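# Four arms place a jointed cable runway on supports

## Task

Set the jointed cable runway down across its three supports so it sits between each support's lugs, with one of its ends resting on the tallest support. Then open the grippers and move the arms away. It only counts if the runway stays there without any robot holding it.

## Robot and tools

SETUP. Four identical i2rt Big YAM arms, named arm1, arm2, arm3 and arm4, share the work. Each has six joints, a two-finger gripper and a wrist camera (arm1_cam_wrist to arm4_cam_wrist). Two room cameras, cam_high and cam_low, belong to no arm. Fully stretched, a hand reaches roughly 1.0 m from its joint-1 axis. With joints 1 and 6 at zero and the hand level and pointing forward, the wrist camera rides on top of the hand and looks toward the fingertips.

FRAMES. One shared scene frame has its origin on the floor and +z upward. The hand point is midway between the fingertips. The hand's z axis runs along the fingers, and the fingers close and open along its y axis. Hand poses depend on each arm's actual foot placement, which is never printed. All motion commands, however, are joint angles, not Cartesian poses.

JOINTS. Every value is an absolute target, in radians for joints and metres for the gripper, with the tolerance counted as reached after the ±. joint1_rad from -2.879 to 2.879 (±0.045): spins the arm about its foot, positive is counter-clockwise seen from above, and 0 points the arm the way its foot faces. joint2_rad from 0 to 3.141 (±0.14): shoulder; 0 has the upper arm roughly level pointing backward, and increasing values lift it up and over to the front. joint3_rad from 0 to 3.019 (±0.09): elbow; 0 folds the forearm onto the upper arm, larger opens it. joint4_rad from -1.692 to 1.57 (±0.055): hand pitch, positive tips the fingers up. joint5_rad from -1.57 to 1.57 (±0.03): sideways hand swing, positive toward the arm's right. joint6_rad from -2.094 to 2.094 (±0.035): hand roll, positive is clockwise when viewed from behind the hand. gripper_m from 0 to 0.093 (±0.003): fingertip gap; each finger pad can squeeze with about 50 to 62 N, sometimes less.

execute_actions. Argument "actions" is a list holding one action or nothing. An action maps arm names to {"joints": {...}}, with any subset of the seven keys above, each an absolute target. Example: {"arm1": {"joints": {"gripper_m": 0.05}}, "arm2": {"joints": {"joint1_rad": 0.3}}}. All named motions begin at once and may finish at different moments; joints move at different speeds, so the hand can sweep an unexpected curve between postures. Joints or arms you omit may still be driving toward an earlier target. An unknown key or out-of-range number rejects the whole call and nothing moves. Optional "cameras" lists camera names (or "all"); omitted, null or ["all"] gives every camera, [] gives none. The result gives each arm's state (joint_positions etc.) and one end-of-call image per requested camera, in the order of the "pictures" line. An empty list just reports state and images.

wait: "seconds" from 0 to 10; commands nothing new, the scene keeps running, then returns state and images.

zoom_image: "camera" plus "region" [x0, y0, x1, y1] in pixels from the top-left corner, at most 504 by 504, on that camera's latest full image.

finished_scene: "scene" is the current scene number; it closes that scene for good once the last command has been held, reports success, and gives the next task if any. Answering without a tool call ends everything.

READING RESULTS. joint_status tells how each motion of the last accepted action ended. off_target: stopped short and may still push. contact_stop or time_out: the old target is dropped and the joint holds where it stopped, except that a timed-out joint can keep a target at most 0.375, 0.375, 0.113, 0.225, 0.075, 0.3 rad (joints 1 to 6) from its position and keeps pushing, moving on if the path frees up; on_its_own lists such joints. To relieve that push, command the joint's reported position. "joint command not followed", usually with a "cause:" line, means a safety check held back that arm's joint targets (typically self or arm-to-arm clearance); its gripper target still runs, and affected joints read not_followed. The arm may keep retrying those targets until you send ones that pass. Calls without an action never print this line. In on_its_own, "held at" is the held target, not the actual position. A target very near the current position may produce no motion. A joint carrying load may sag.

HEAT. Holding loads warms motors, even while you are thinking. A MOTOR HOT line appears from 85 °C; at 100 °C that arm's motors and gripper go limp until cooled, it falls, and an OVER-TEMPERATURE FAULT line appears, with limit_stop_at_motor_heat on unreached keys; resend those targets afterward. Avoid sustained hard pushing.

CAUTIONS. The arms do not halt on contact; they keep pressing, possibly hard. A hard squeeze between two robots fails the task and stops everything, and a hard collision may too; nothing in the state reports robot-to-robot contact, and the clearance check can react late and ignores fingers, gripper housings and wrist cameras. Objects touching robots are fine. Arms don't coordinate: if one stalls, the rest continue. Never push anything off the work area or onto the floor. Avoid drops, slips, slams and forceful pushes. While you deliberate, the arms hold their last command.

Each tool is called after ">>>" as a command line: name --argument value for each argument, lists and objects as JSON in quotes; but a table of rows of numbers goes row by row, as --pt "numbers of a row", without its own name.

## Session

>>> execute_actions --actions '[]'

Scene clock: 0.00 s.
Motor temperatures (°C, as the motors report them): arm1=[22 20 24 22 24 24] | arm2=[25 25 26 24 22 22] | arm3=[22 23 23 22 23 23] | arm4=[24 24 21 23 22 24]
arm1.joint_positions: joint1_rad=-0.180 joint2_rad=+0.454 joint3_rad=+1.409 joint4_rad=-1.469 joint5_rad=+0.200 joint6_rad=-0.165 gripper_m=+0.095
arm1.joint_status: not commanded
arm1.hand: x=-0.9978 y=-0.2552 z=+1.4445 quat_wxyz=(-0.489, -0.028, -0.857, +0.161) (m; scene frame)
arm2.joint_positions: joint1_rad=-0.178 joint2_rad=+0.509 joint3_rad=+1.405 joint4_rad=-1.499 joint5_rad=+0.095 joint6_rad=+0.221 gripper_m=+0.094
arm2.joint_status: not commanded
arm2.hand: x=-0.1840 y=-0.5117 z=+1.4182 quat_wxyz=(-0.364, +0.442, -0.767, -0.289) (m; scene frame)
arm3.joint_positions: joint1_rad=-0.367 joint2_rad=+0.567 joint3_rad=+1.427 joint4_rad=-1.292 joint5_rad=-0.155 joint6_rad=-0.447 gripper_m=+0.094
arm3.joint_status: not commanded
arm3.hand: x=+0.2099 y=-0.4592 z=+1.4141 quat_wxyz=(-0.453, +0.684, -0.490, -0.293) (m; scene frame)
arm4.joint_positions: joint1_rad=+0.017 joint2_rad=+0.570 joint3_rad=+1.419 joint4_rad=-1.386 joint5_rad=-0.195 joint6_rad=+0.509 gripper_m=+0.094
arm4.joint_status: not commanded
arm4.hand: x=+0.9194 y=-0.1788 z=+1.4158 quat_wxyz=(-0.228, -0.860, +0.134, +0.437) (m; scene frame)
pictures: arm1_cam_wrist, arm2_cam_wrist, arm3_cam_wrist, arm4_cam_wrist, cam_high, cam_low
Images, in order (width x height): arm1_cam_wrist 616x616, arm2_cam_wrist 616x616, arm3_cam_wrist 616x616, arm4_cam_wrist 616x616, cam_high 896x504, cam_low 896x504.

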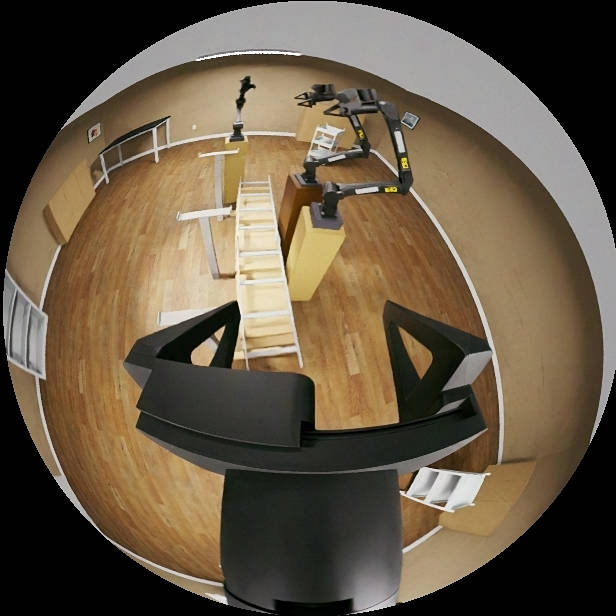

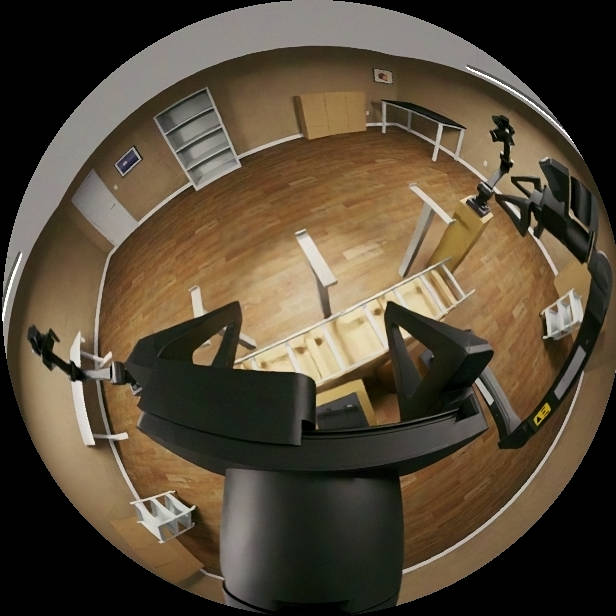

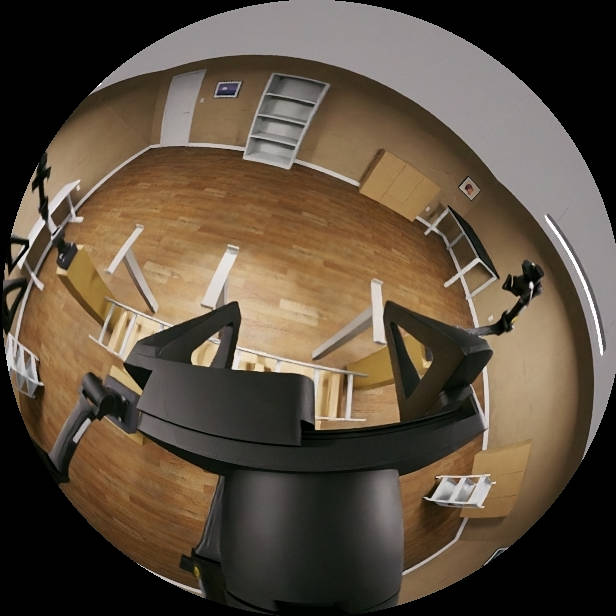

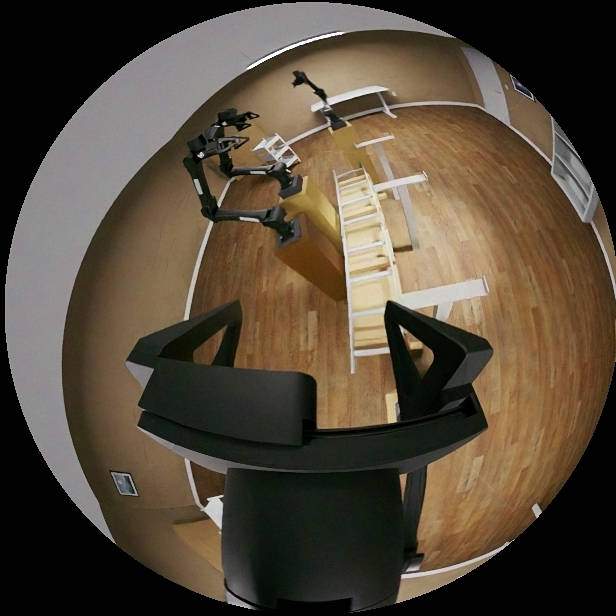

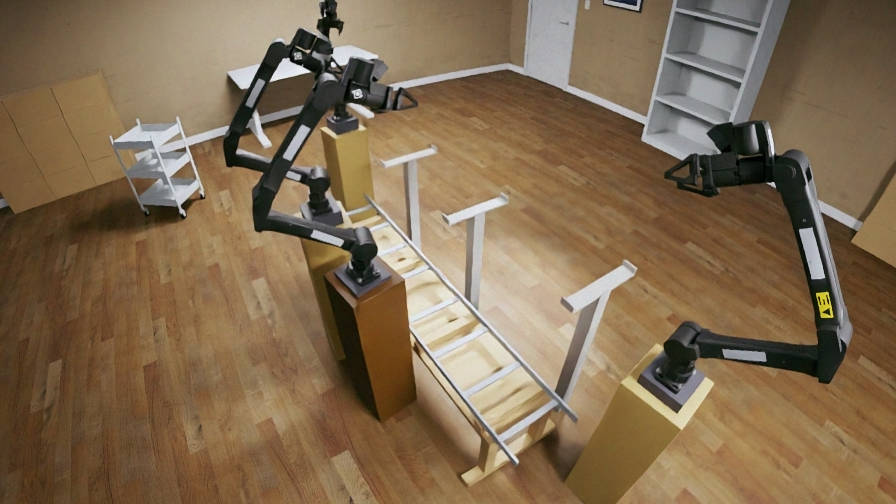

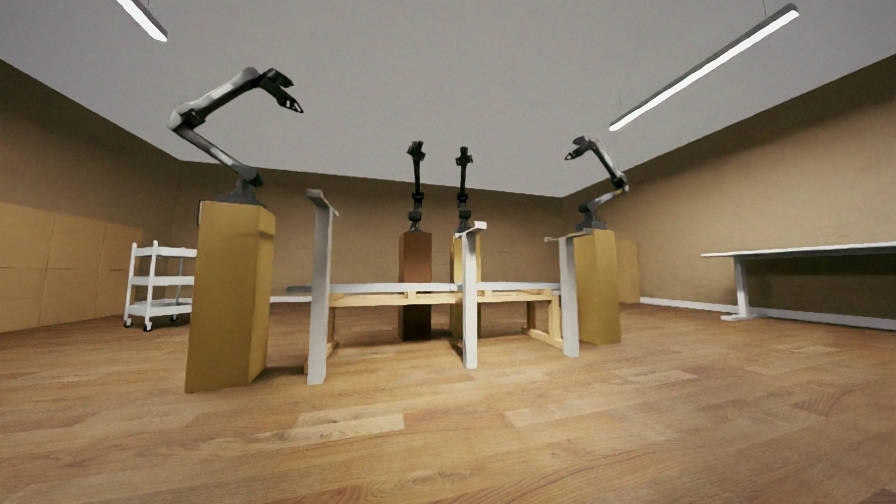

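>>> execute_actions --actions '[{"arm1":{"joints":{"joint1_rad":0,"joint2_rad":1.6,"joint3_rad":1.2,"joint4_rad":-1.17,"joint5_rad":0,"joint6_rad":0}},"arm2":{"joints":{"joint1_rad":0,"joint2_rad":1.6,"joint3_rad":1.2,"joint4_rad":-1.17,"joint5_rad":0,"joint6_rad":0}},"arm3":{"joints":{"joint1_rad":0,"joint2_rad":1.9,"joint3_rad":1.2,"joint4_rad":-0.87,"joint5_rad":0,"joint6_rad":0}},"arm4":{"joints":{"joint1_rad":0,"joint2_rad":1.6,"joint3_rad":0.9,"joint4_rad":-0.87,"joint5_rad":0,"joint6_rad":0}}}]'

Scene clock: 9.10 s.
Motor temperatures (°C, as the motors report them): arm1=[22 21 25 23 24 24] | arm2=[25 25 28 24 22 22] | arm3=[22 23 25 22 23 23] | arm4=[24 24 23 23 22 24]
arm1.joint_positions: joint1_rad=-0.006 joint2_rad=+1.605 joint3_rad=+1.188 joint4_rad=-1.177 joint5_rad=+0.003 joint6_rad=-0.009 gripper_m=+0.095
arm1.joint_status: all done
arm1.hand: x=-0.6854 y=-0.1849 z=+1.0029 quat_wxyz=(+0.006, +0.032, -0.999, +0.008) (m; scene frame)
arm2.joint_positions: joint1_rad=-0.005 joint2_rad=+1.606 joint3_rad=+1.200 joint4_rad=-1.179 joint5_rad=+0.003 joint6_rad=+0.014 gripper_m=+0.094
arm2.joint_status: all done
arm2.hand: x=-0.2011 y=-0.2207 z=+0.9926 quat_wxyz=(+0.005, +0.671, -0.741, +0.010) (m; scene frame)
arm3.joint_positions: joint1_rad=-0.001 joint2_rad=+1.917 joint3_rad=+1.197 joint4_rad=-0.880 joint5_rad=-0.003 joint6_rad=-0.011 gripper_m=+0.094
arm3.joint_status: all done
arm3.hand: x=+0.1173 y=-0.1833 z=+0.8004 quat_wxyz=(+0.012, +0.761, -0.649, +0.011) (m; scene frame)
arm4.joint_positions: joint1_rad=+0.010 joint2_rad=+1.593 joint3_rad=+0.875 joint4_rad=-0.886 joint5_rad=-0.002 joint6_rad=+0.013 gripper_m=+0.094
arm4.joint_status: all done
arm4.hand: x=+0.7487 y=-0.1632 z=+0.8688 quat_wxyz=(-0.003, -0.999, -0.037, -0.025) (m; scene frame)
pictures: arm1_cam_wrist, arm2_cam_wrist, arm3_cam_wrist, arm4_cam_wrist, cam_high, cam_low
Images, in order (width x height): arm1_cam_wrist 616x616, arm2_cam_wrist 616x616, arm3_cam_wrist 616x616, arm4_cam_wrist 616x616, cam_high 896x504, cam_low 896x504.

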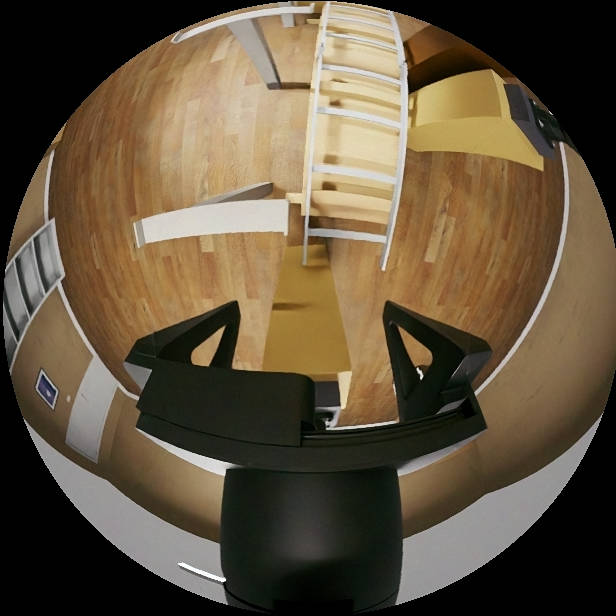

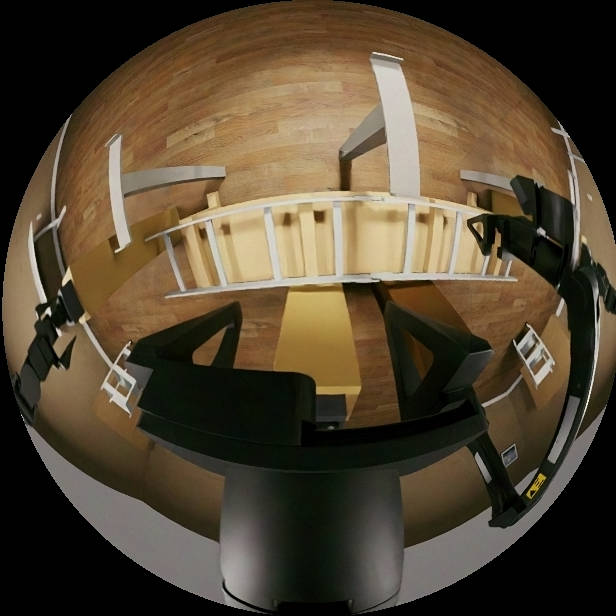

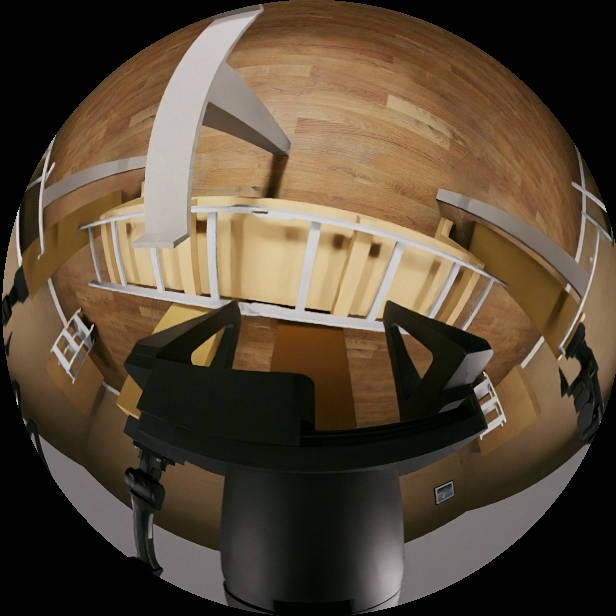

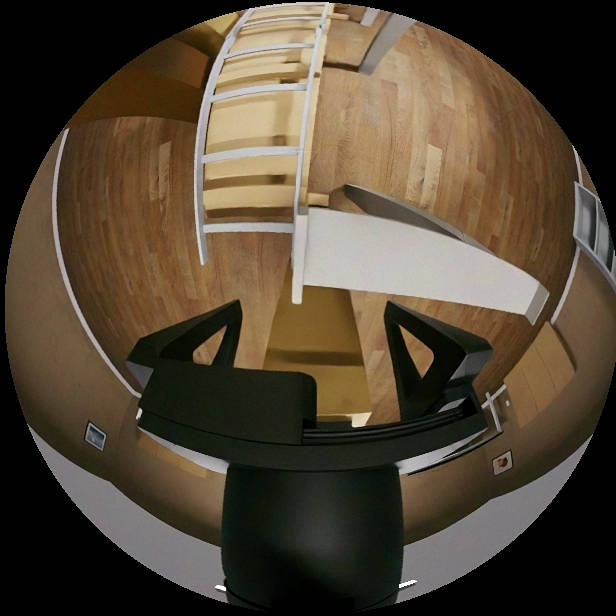

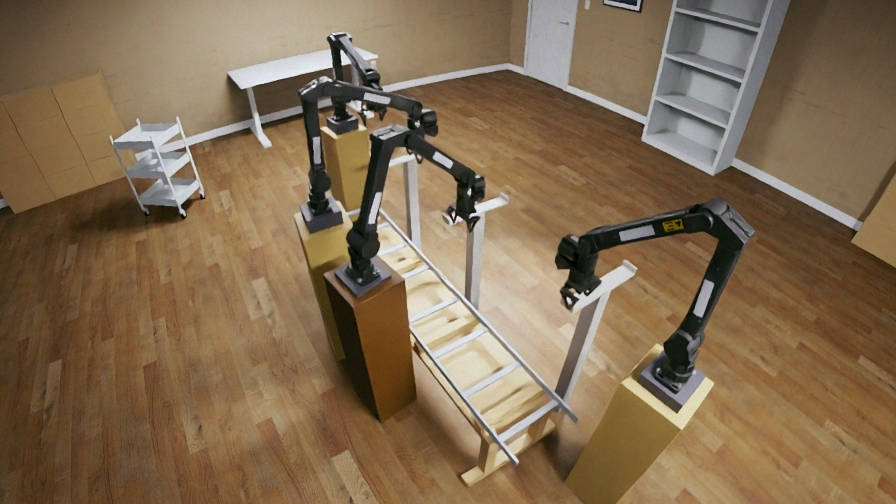

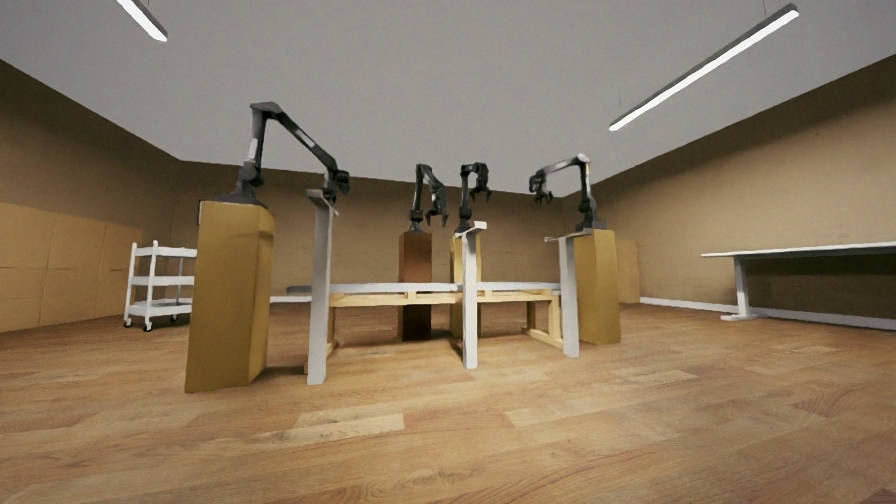

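>>> execute_actions --actions '[{"arm1":{"joints":{"joint1_rad":-0.29,"joint2_rad":2.17,"joint3_rad":0.88,"joint4_rad":-0.28,"joint6_rad":1.34}},"arm2":{"joints":{"joint1_rad":0.2,"joint2_rad":1.99,"joint3_rad":0.45,"joint4_rad":-0.03,"joint6_rad":1.67}},"arm3":{"joints":{"joint1_rad":-0.3,"joint2_rad":1.99,"joint3_rad":0.45,"joint4_rad":-0.03,"joint6_rad":1.43}},"arm4":{"joints":{"joint1_rad":0.33}}}]' --cameras '[]'

>>> execute_actions --actions '[{"arm4":{"joints":{"joint2_rad":2.17,"joint3_rad":0.88,"joint4_rad":-0.28,"joint6_rad":-1.18}}}]'

Scene clock: 30.43 s.
Motor temperatures (°C, as the motors report them): arm1=[22 22 27 22 24 24] | arm2=[25 26 29 24 22 22] | arm3=[22 25 25 22 23 23] | arm4=[24 25 24 23 22 24]
arm1.joint_positions: joint1_rad=-0.299 joint2_rad=+2.175 joint3_rad=+0.868 joint4_rad=-0.289 joint5_rad=+0.001 joint6_rad=+1.331 gripper_m=+0.095
arm1.joint_status: all done
arm1.hand: x=-0.7526 y=-0.3035 z=+0.6865 quat_wxyz=(+0.003, -0.706, -0.708, +0.007) (m; scene frame)
arm2.joint_positions: joint1_rad=+0.207 joint2_rad=+2.002 joint3_rad=+0.454 joint4_rad=-0.042 joint5_rad=-0.001 joint6_rad=+1.656 gripper_m=+0.094
arm2.joint_status: all done
arm2.hand: x=-0.2701 y=-0.4271 z=+0.7023 quat_wxyz=(-0.003, +0.021, -1.000, +0.013) (m; scene frame)
arm3.joint_positions: joint1_rad=-0.306 joint2_rad=+2.000 joint3_rad=+0.451 joint4_rad=-0.042 joint5_rad=+0.001 joint6_rad=+1.419 gripper_m=+0.094
arm3.joint_status: all done
arm3.hand: x=+0.2291 y=-0.4313 z=+0.6543 quat_wxyz=(+0.001, -0.003, -1.000, +0.012) (m; scene frame)
arm4.joint_positions: joint1_rad=+0.339 joint2_rad=+1.593 joint3_rad=+0.875 joint4_rad=-0.884 joint5_rad=+0.000 joint6_rad=+0.012 gripper_m=+0.094
arm4.joint_status: all done
arm4.hand: x=+0.7791 y=-0.2829 z=+0.8699 quat_wxyz=(-0.001, -0.979, -0.201, -0.023) (m; scene frame)
pictures: none
No camera images: the call's "cameras" was empty. Leave "cameras" out to get every camera's image.

Scene clock: 32.40 s.
Motor temperatures (°C, as the motors report them): arm1=[22 22 27 22 24 24] | arm2=[25 26 29 24 22 22] | arm3=[22 25 25 22 23 23] | arm4=[24 25 24 23 22 24]
arm1.joint_positions: joint1_rad=-0.299 joint2_rad=+2.175 joint3_rad=+0.868 joint4_rad=-0.289 joint5_rad=+0.001 joint6_rad=+1.331 gripper_m=+0.095
arm1.joint_status: not commanded
arm1.hand: x=-0.7526 y=-0.3035 z=+0.6865 quat_wxyz=(+0.003, -0.706, -0.708, +0.007) (m; scene frame)
arm2.joint_positions: joint1_rad=+0.207 joint2_rad=+2.002 joint3_rad=+0.454 joint4_rad=-0.042 joint5_rad=-0.001 joint6_rad=+1.656 gripper_m=+0.094
arm2.joint_status: not commanded
arm2.hand: x=-0.2701 y=-0.4271 z=+0.7023 quat_wxyz=(-0.003, +0.021, -1.000, +0.013) (m; scene frame)
arm3.joint_positions: joint1_rad=-0.306 joint2_rad=+2.000 joint3_rad=+0.451 joint4_rad=-0.042 joint5_rad=+0.001 joint6_rad=+1.419 gripper_m=+0.094
arm3.joint_status: not commanded
arm3.hand: x=+0.2291 y=-0.4313 z=+0.6543 quat_wxyz=(+0.001, -0.003, -1.000, +0.012) (m; scene frame)
arm4.joint_positions: joint1_rad=+0.339 joint2_rad=+2.173 joint3_rad=+0.875 joint4_rad=-0.297 joint5_rad=+0.000 joint6_rad=-1.166 gripper_m=+0.094
arm4.joint_status: all done
arm4.hand: x=+0.7724 y=-0.2887 z=+0.6497 quat_wxyz=(-0.012, -0.702, -0.712, -0.015) (m; scene frame)
pictures: arm1_cam_wrist, arm2_cam_wrist, arm3_cam_wrist, arm4_cam_wrist, cam_high, cam_low
Images, in order (width x height): arm1_cam_wrist 616x616, arm2_cam_wrist 616x616, arm3_cam_wrist 616x616, arm4_cam_wrist 616x616, cam_high 896x504, cam_low 896x504.

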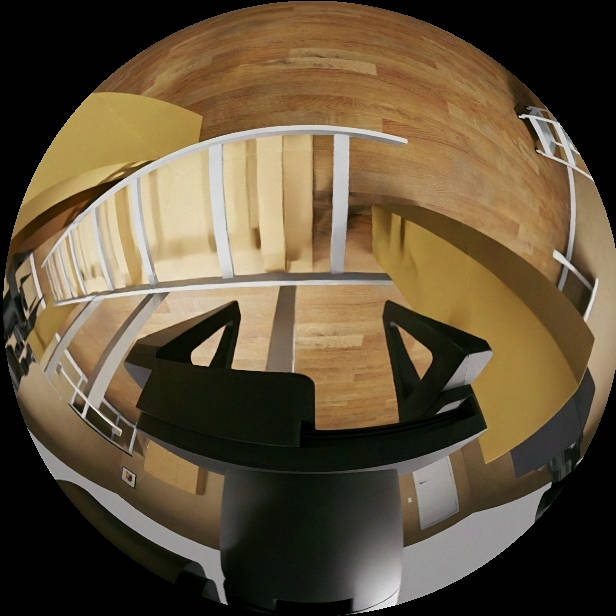

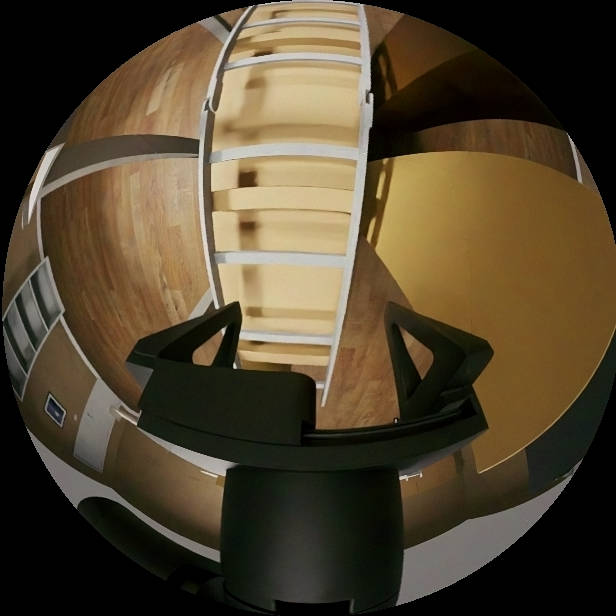

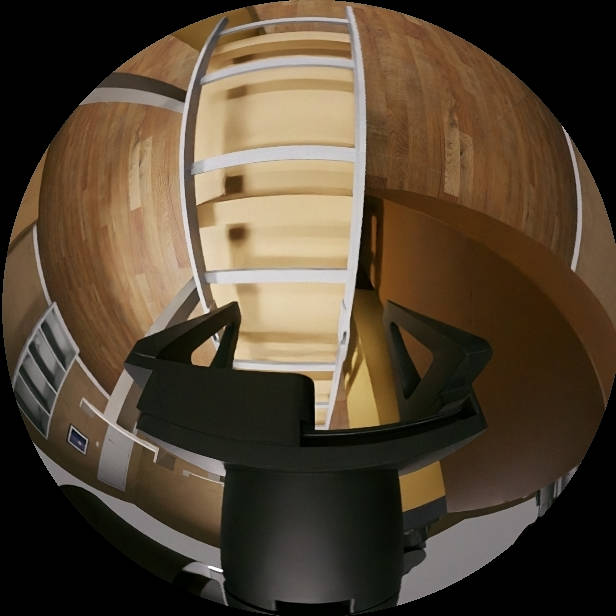

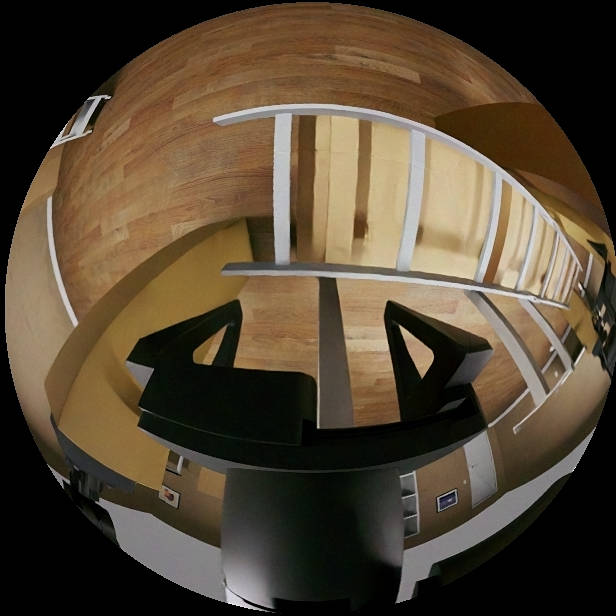

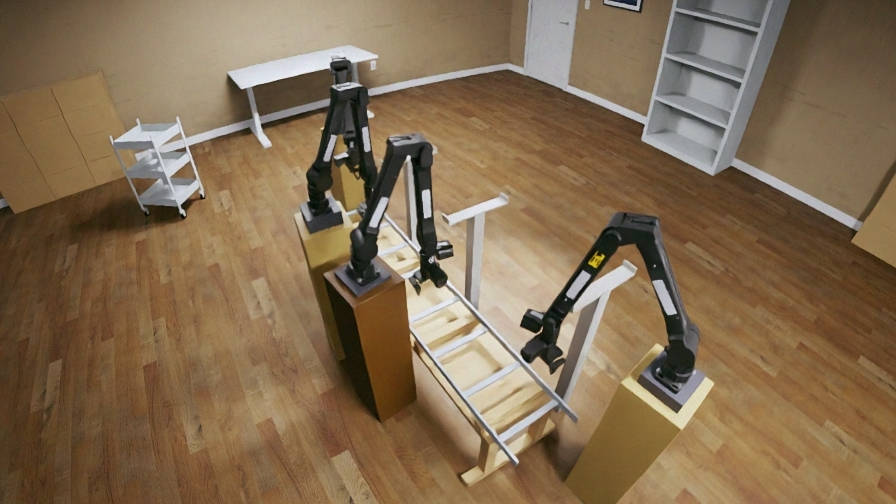

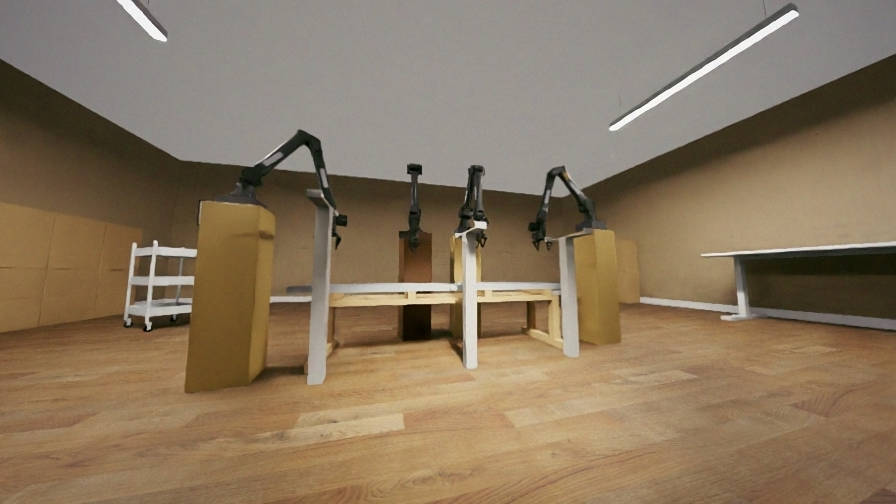

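>>> execute_actions --actions '[{"arm1":{"joints":{"joint1_rad":-0.42,"joint2_rad":2.66,"joint3_rad":0.98,"joint4_rad":0.11,"joint6_rad":1.22}},"arm2":{"joints":{"joint2_rad":2.56,"joint3_rad":0.83,"joint4_rad":0.16,"joint6_rad":0.1}},"arm3":{"joints":{"joint2_rad":2.56,"joint3_rad":0.83,"joint4_rad":0.16,"joint6_rad":-0.15}},"arm4":{"joints":{"joint1_rad":0.51,"joint2_rad":2.57,"joint3_rad":0.97,"joint4_rad":0.03,"joint6_rad":-1.0}}}]'

Scene clock: 49.63 s.
Motor temperatures (°C, as the motors report them): arm1=[22 22 26 22 24 24] | arm2=[25 26 27 24 22 22] | arm3=[22 25 24 22 23 23] | arm4=[24 26 23 23 22 24]
arm1.joint_positions: joint1_rad=-0.430 joint2_rad=+2.680 joint3_rad=+0.979 joint4_rad=+0.102 joint5_rad=+0.001 joint6_rad=+1.229 gripper_m=+0.095
arm1.joint_status: all done
arm1.hand: x=-0.8142 y=-0.3353 z=+0.5108 quat_wxyz=(+0.005, -0.716, -0.698, +0.006) (m; scene frame)
arm2.joint_positions: joint1_rad=+0.207 joint2_rad=+2.572 joint3_rad=+0.828 joint4_rad=+0.158 joint5_rad=-0.001 joint6_rad=+0.114 gripper_m=+0.094
arm2.joint_status: all done
arm2.hand: x=-0.2772 y=-0.3669 z=+0.5389 quat_wxyz=(+0.006, +0.712, -0.703, +0.010) (m; scene frame)
arm3.joint_positions: joint1_rad=-0.306 joint2_rad=+2.577 joint3_rad=+0.828 joint4_rad=+0.157 joint5_rad=+0.001 joint6_rad=-0.139 gripper_m=+0.094
arm3.joint_status: all done
arm3.hand: x=+0.2386 y=-0.3723 z=+0.4890 quat_wxyz=(+0.010, +0.700, -0.714, +0.008) (m; scene frame)
arm4.joint_positions: joint1_rad=+0.518 joint2_rad=+2.589 joint3_rad=+0.967 joint4_rad=+0.015 joint5_rad=+0.000 joint6_rad=-1.013 gripper_m=+0.094
arm4.joint_status: all done
arm4.hand: x=+0.8398 y=-0.3287 z=+0.5047 quat_wxyz=(-0.012, -0.693, -0.720, -0.021) (m; scene frame)
pictures: arm1_cam_wrist, arm2_cam_wrist, arm3_cam_wrist, arm4_cam_wrist, cam_high, cam_low
Images, in order (width x height): arm1_cam_wrist 616x616, arm2_cam_wrist 616x616, arm3_cam_wrist 616x616, arm4_cam_wrist 616x616, cam_high 896x504, cam_low 896x504.

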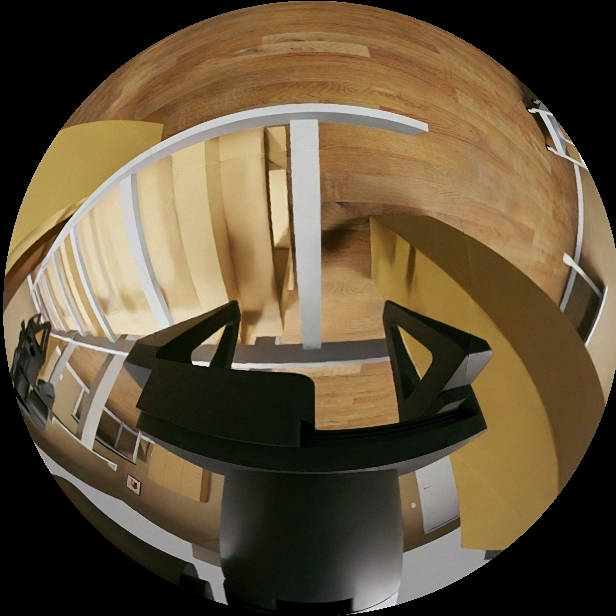

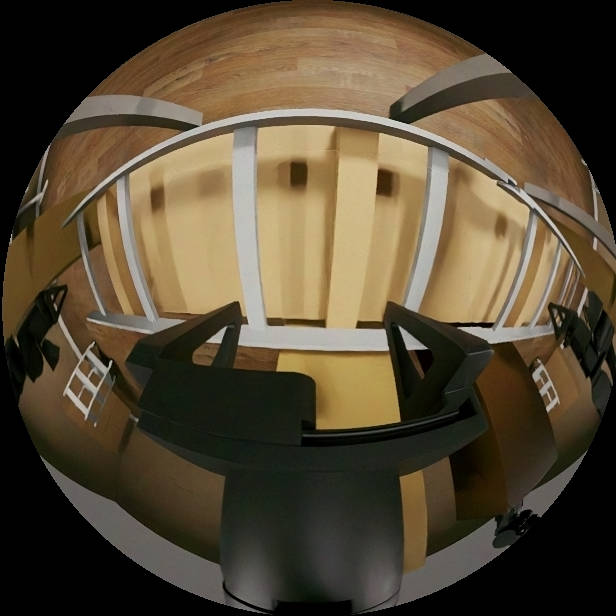

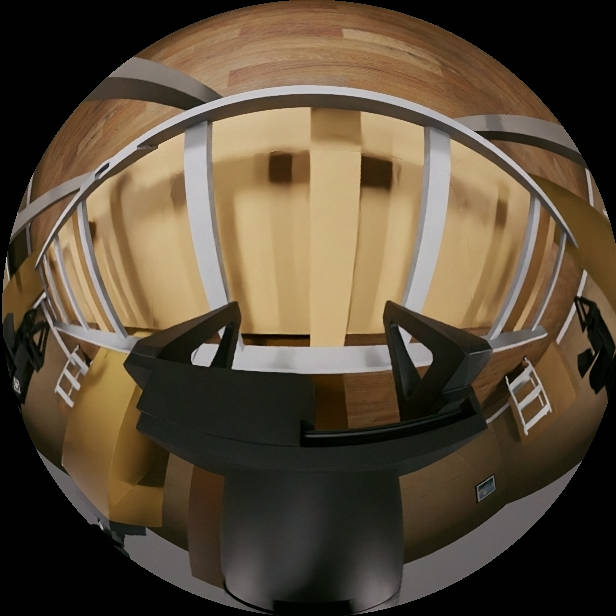

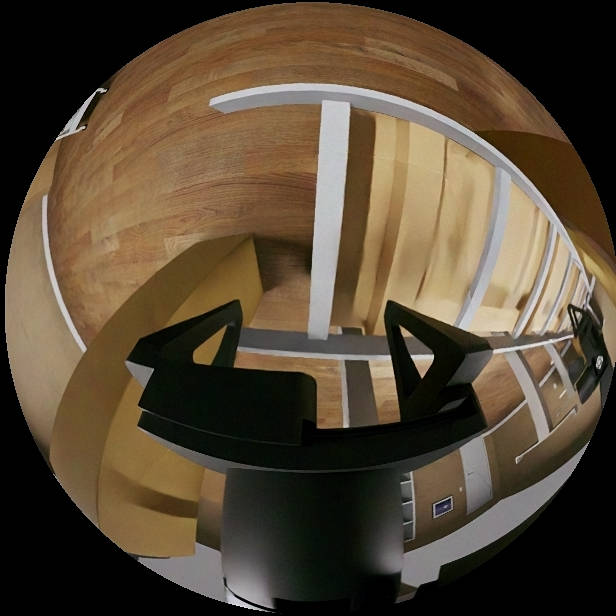

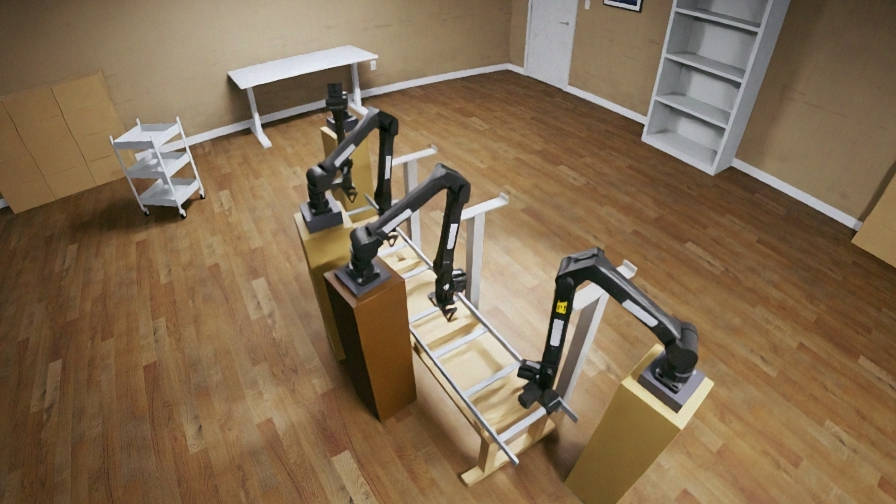

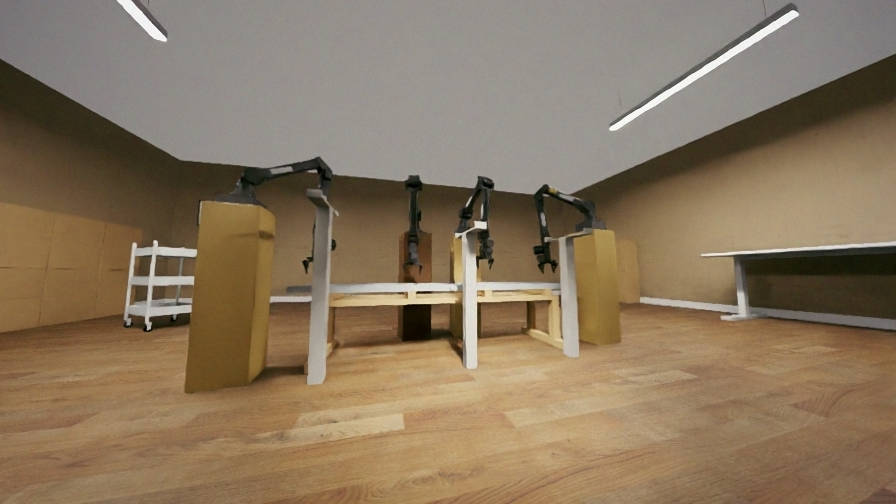

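>>> execute_actions --actions '[{"arm2":{"joints":{"joint1_rad":0.40,"joint6_rad":0.3}},"arm3":{"joints":{"joint1_rad":-0.645,"joint6_rad":-0.49,"joint3_rad":0.95,"joint4_rad":0.04}}}]' --cameras '[]'

>>> execute_actions --actions '[{"arm1":{"joints":{"joint2_rad":2.895,"joint3_rad":1.165,"joint4_rad":0.18}},"arm2":{"joints":{"joint2_rad":2.885,"joint3_rad":1.14,"joint4_rad":0.19}},"arm3":{"joints":{"joint2_rad":2.755,"joint3_rad":1.11,"joint4_rad":0.09}},"arm4":{"joints":{"joint2_rad":2.785,"joint3_rad":1.13,"joint4_rad":0.10}}}]'

Scene clock: 61.50 s.
Motor temperatures (°C, as the motors report them): arm1=[22 23 25 22 24 24] | arm2=[25 27 27 24 22 22] | arm3=[22 25 24 22 23 23] | arm4=[24 26 22 23 22 24]
arm1.joint_positions: joint1_rad=-0.430 joint2_rad=+2.680 joint3_rad=+0.979 joint4_rad=+0.102 joint5_rad=+0.001 joint6_rad=+1.229 gripper_m=+0.095
arm1.joint_status: not commanded
arm1.hand: x=-0.8142 y=-0.3353 z=+0.5108 quat_wxyz=(+0.005, -0.716, -0.698, +0.006) (m; scene frame)
arm2.joint_positions: joint1_rad=+0.409 joint2_rad=+2.572 joint3_rad=+0.828 joint4_rad=+0.158 joint5_rad=-0.001 joint6_rad=+0.286 gripper_m=+0.094
arm2.joint_status: all done
arm2.hand: x=-0.3375 y=-0.3808 z=+0.5387 quat_wxyz=(+0.005, +0.722, -0.692, +0.010) (m; scene frame)
arm3.joint_positions: joint1_rad=-0.652 joint2_rad=+2.568 joint3_rad=+0.955 joint4_rad=+0.050 joint5_rad=+0.000 joint6_rad=-0.479 gripper_m=+0.094
arm3.joint_status: all done
arm3.hand: x=+0.3653 y=-0.3566 z=+0.4864 quat_wxyz=(-0.002, +0.698, -0.716, +0.001) (m; scene frame)
arm4.joint_positions: joint1_rad=+0.518 joint2_rad=+2.589 joint3_rad=+0.967 joint4_rad=+0.015 joint5_rad=+0.000 joint6_rad=-1.013 gripper_m=+0.094
arm4.joint_status: not commanded
arm4.hand: x=+0.8398 y=-0.3287 z=+0.5047 quat_wxyz=(-0.012, -0.693, -0.720, -0.021) (m; scene frame)
pictures: none
No camera images: the call's "cameras" was empty. Leave "cameras" out to get every camera's image.

Scene clock: 62.67 s.
Motor temperatures (°C, as the motors report them): arm1=[22 23 25 22 24 24] | arm2=[25 27 27 24 22 22] | arm3=[22 25 24 22 23 23] | arm4=[24 26 22 23 22 24]
arm1.joint_positions: joint1_rad=-0.430 joint2_rad=+2.906 joint3_rad=+1.163 joint4_rad=+0.178 joint5_rad=+0.001 joint6_rad=+1.228 gripper_m=+0.095
arm1.joint_status: all done
arm1.hand: x=-0.8066 y=-0.3388 z=+0.4278 quat_wxyz=(-0.010, -0.716, -0.698, -0.001) (m; scene frame)
arm2.joint_positions: joint1_rad=+0.409 joint2_rad=+2.896 joint3_rad=+1.134 joint4_rad=+0.184 joint5_rad=-0.001 joint6_rad=+0.286 gripper_m=+0.094
arm2.joint_status: all done
arm2.hand: x=-0.3445 y=-0.3594 z=+0.4189 quat_wxyz=(+0.003, +0.722, -0.692, +0.007) (m; scene frame)
arm3.joint_positions: joint1_rad=-0.652 joint2_rad=+2.771 joint3_rad=+1.108 joint4_rad=+0.084 joint5_rad=+0.000 joint6_rad=-0.480 gripper_m=+0.094
arm3.joint_status: all done
arm3.hand: x=+0.3652 y=-0.3571 z=+0.4130 quat_wxyz=(+0.006, +0.698, -0.716, +0.003) (m; scene frame)
arm4.joint_positions: joint1_rad=+0.518 joint2_rad=+2.790 joint3_rad=+1.127 joint4_rad=+0.094 joint5_rad=+0.000 joint6_rad=-1.012 gripper_m=+0.094
arm4.joint_status: all done
arm4.hand: x=+0.8288 y=-0.3374 z=+0.4313 quat_wxyz=(-0.008, -0.694, -0.720, -0.003) (m; scene frame)
pictures: arm1_cam_wrist, arm2_cam_wrist, arm3_cam_wrist, arm4_cam_wrist, cam_high, cam_low
Images, in order (width x height): arm1_cam_wrist 616x616, arm2_cam_wrist 616x616, arm3_cam_wrist 616x616, arm4_cam_wrist 616x616, cam_high 896x504, cam_low 896x504.

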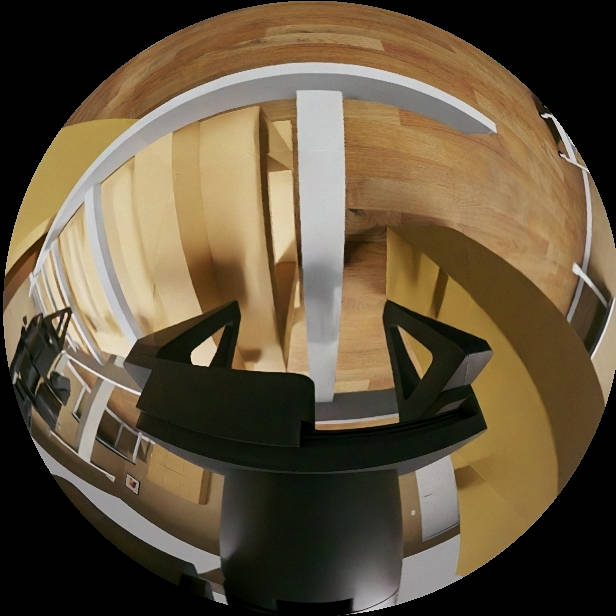

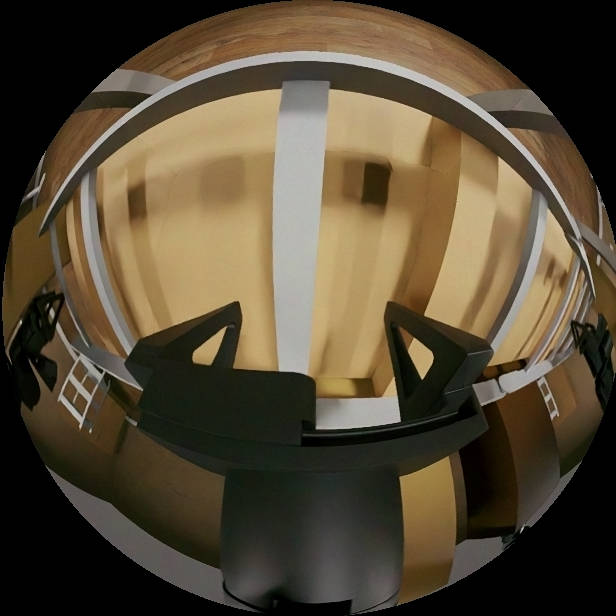

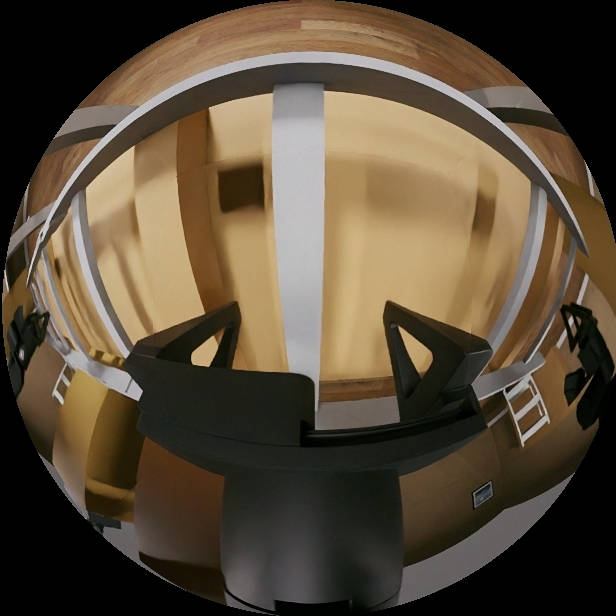

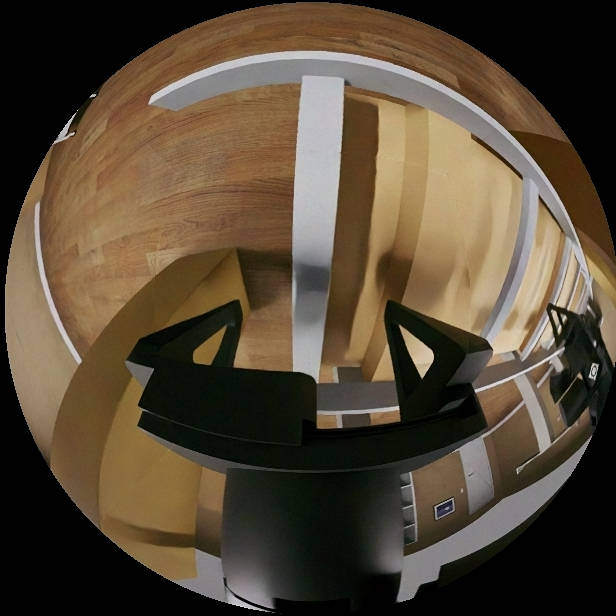

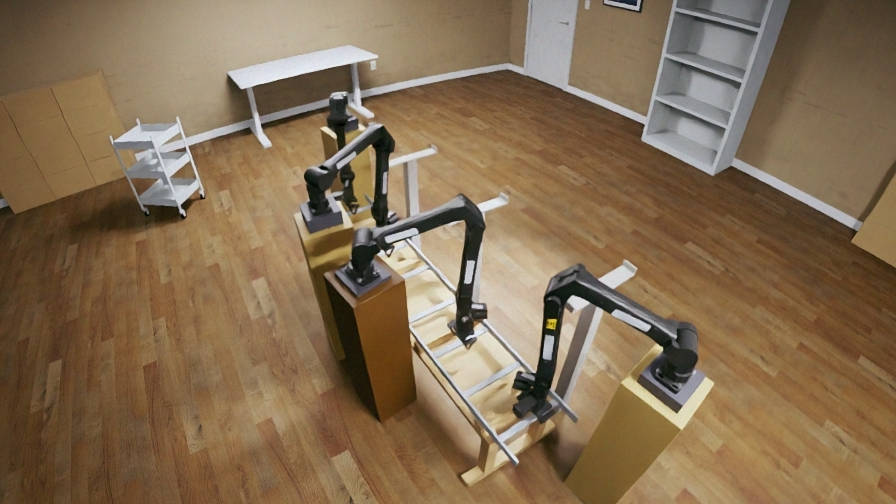

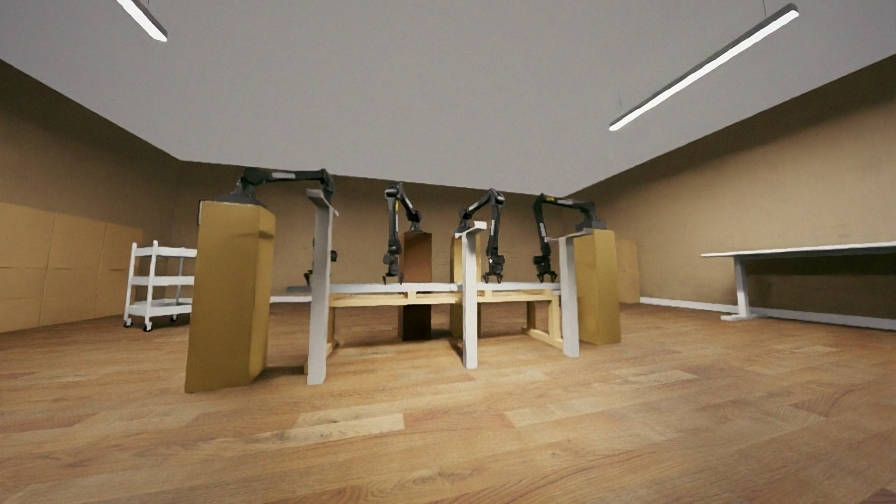

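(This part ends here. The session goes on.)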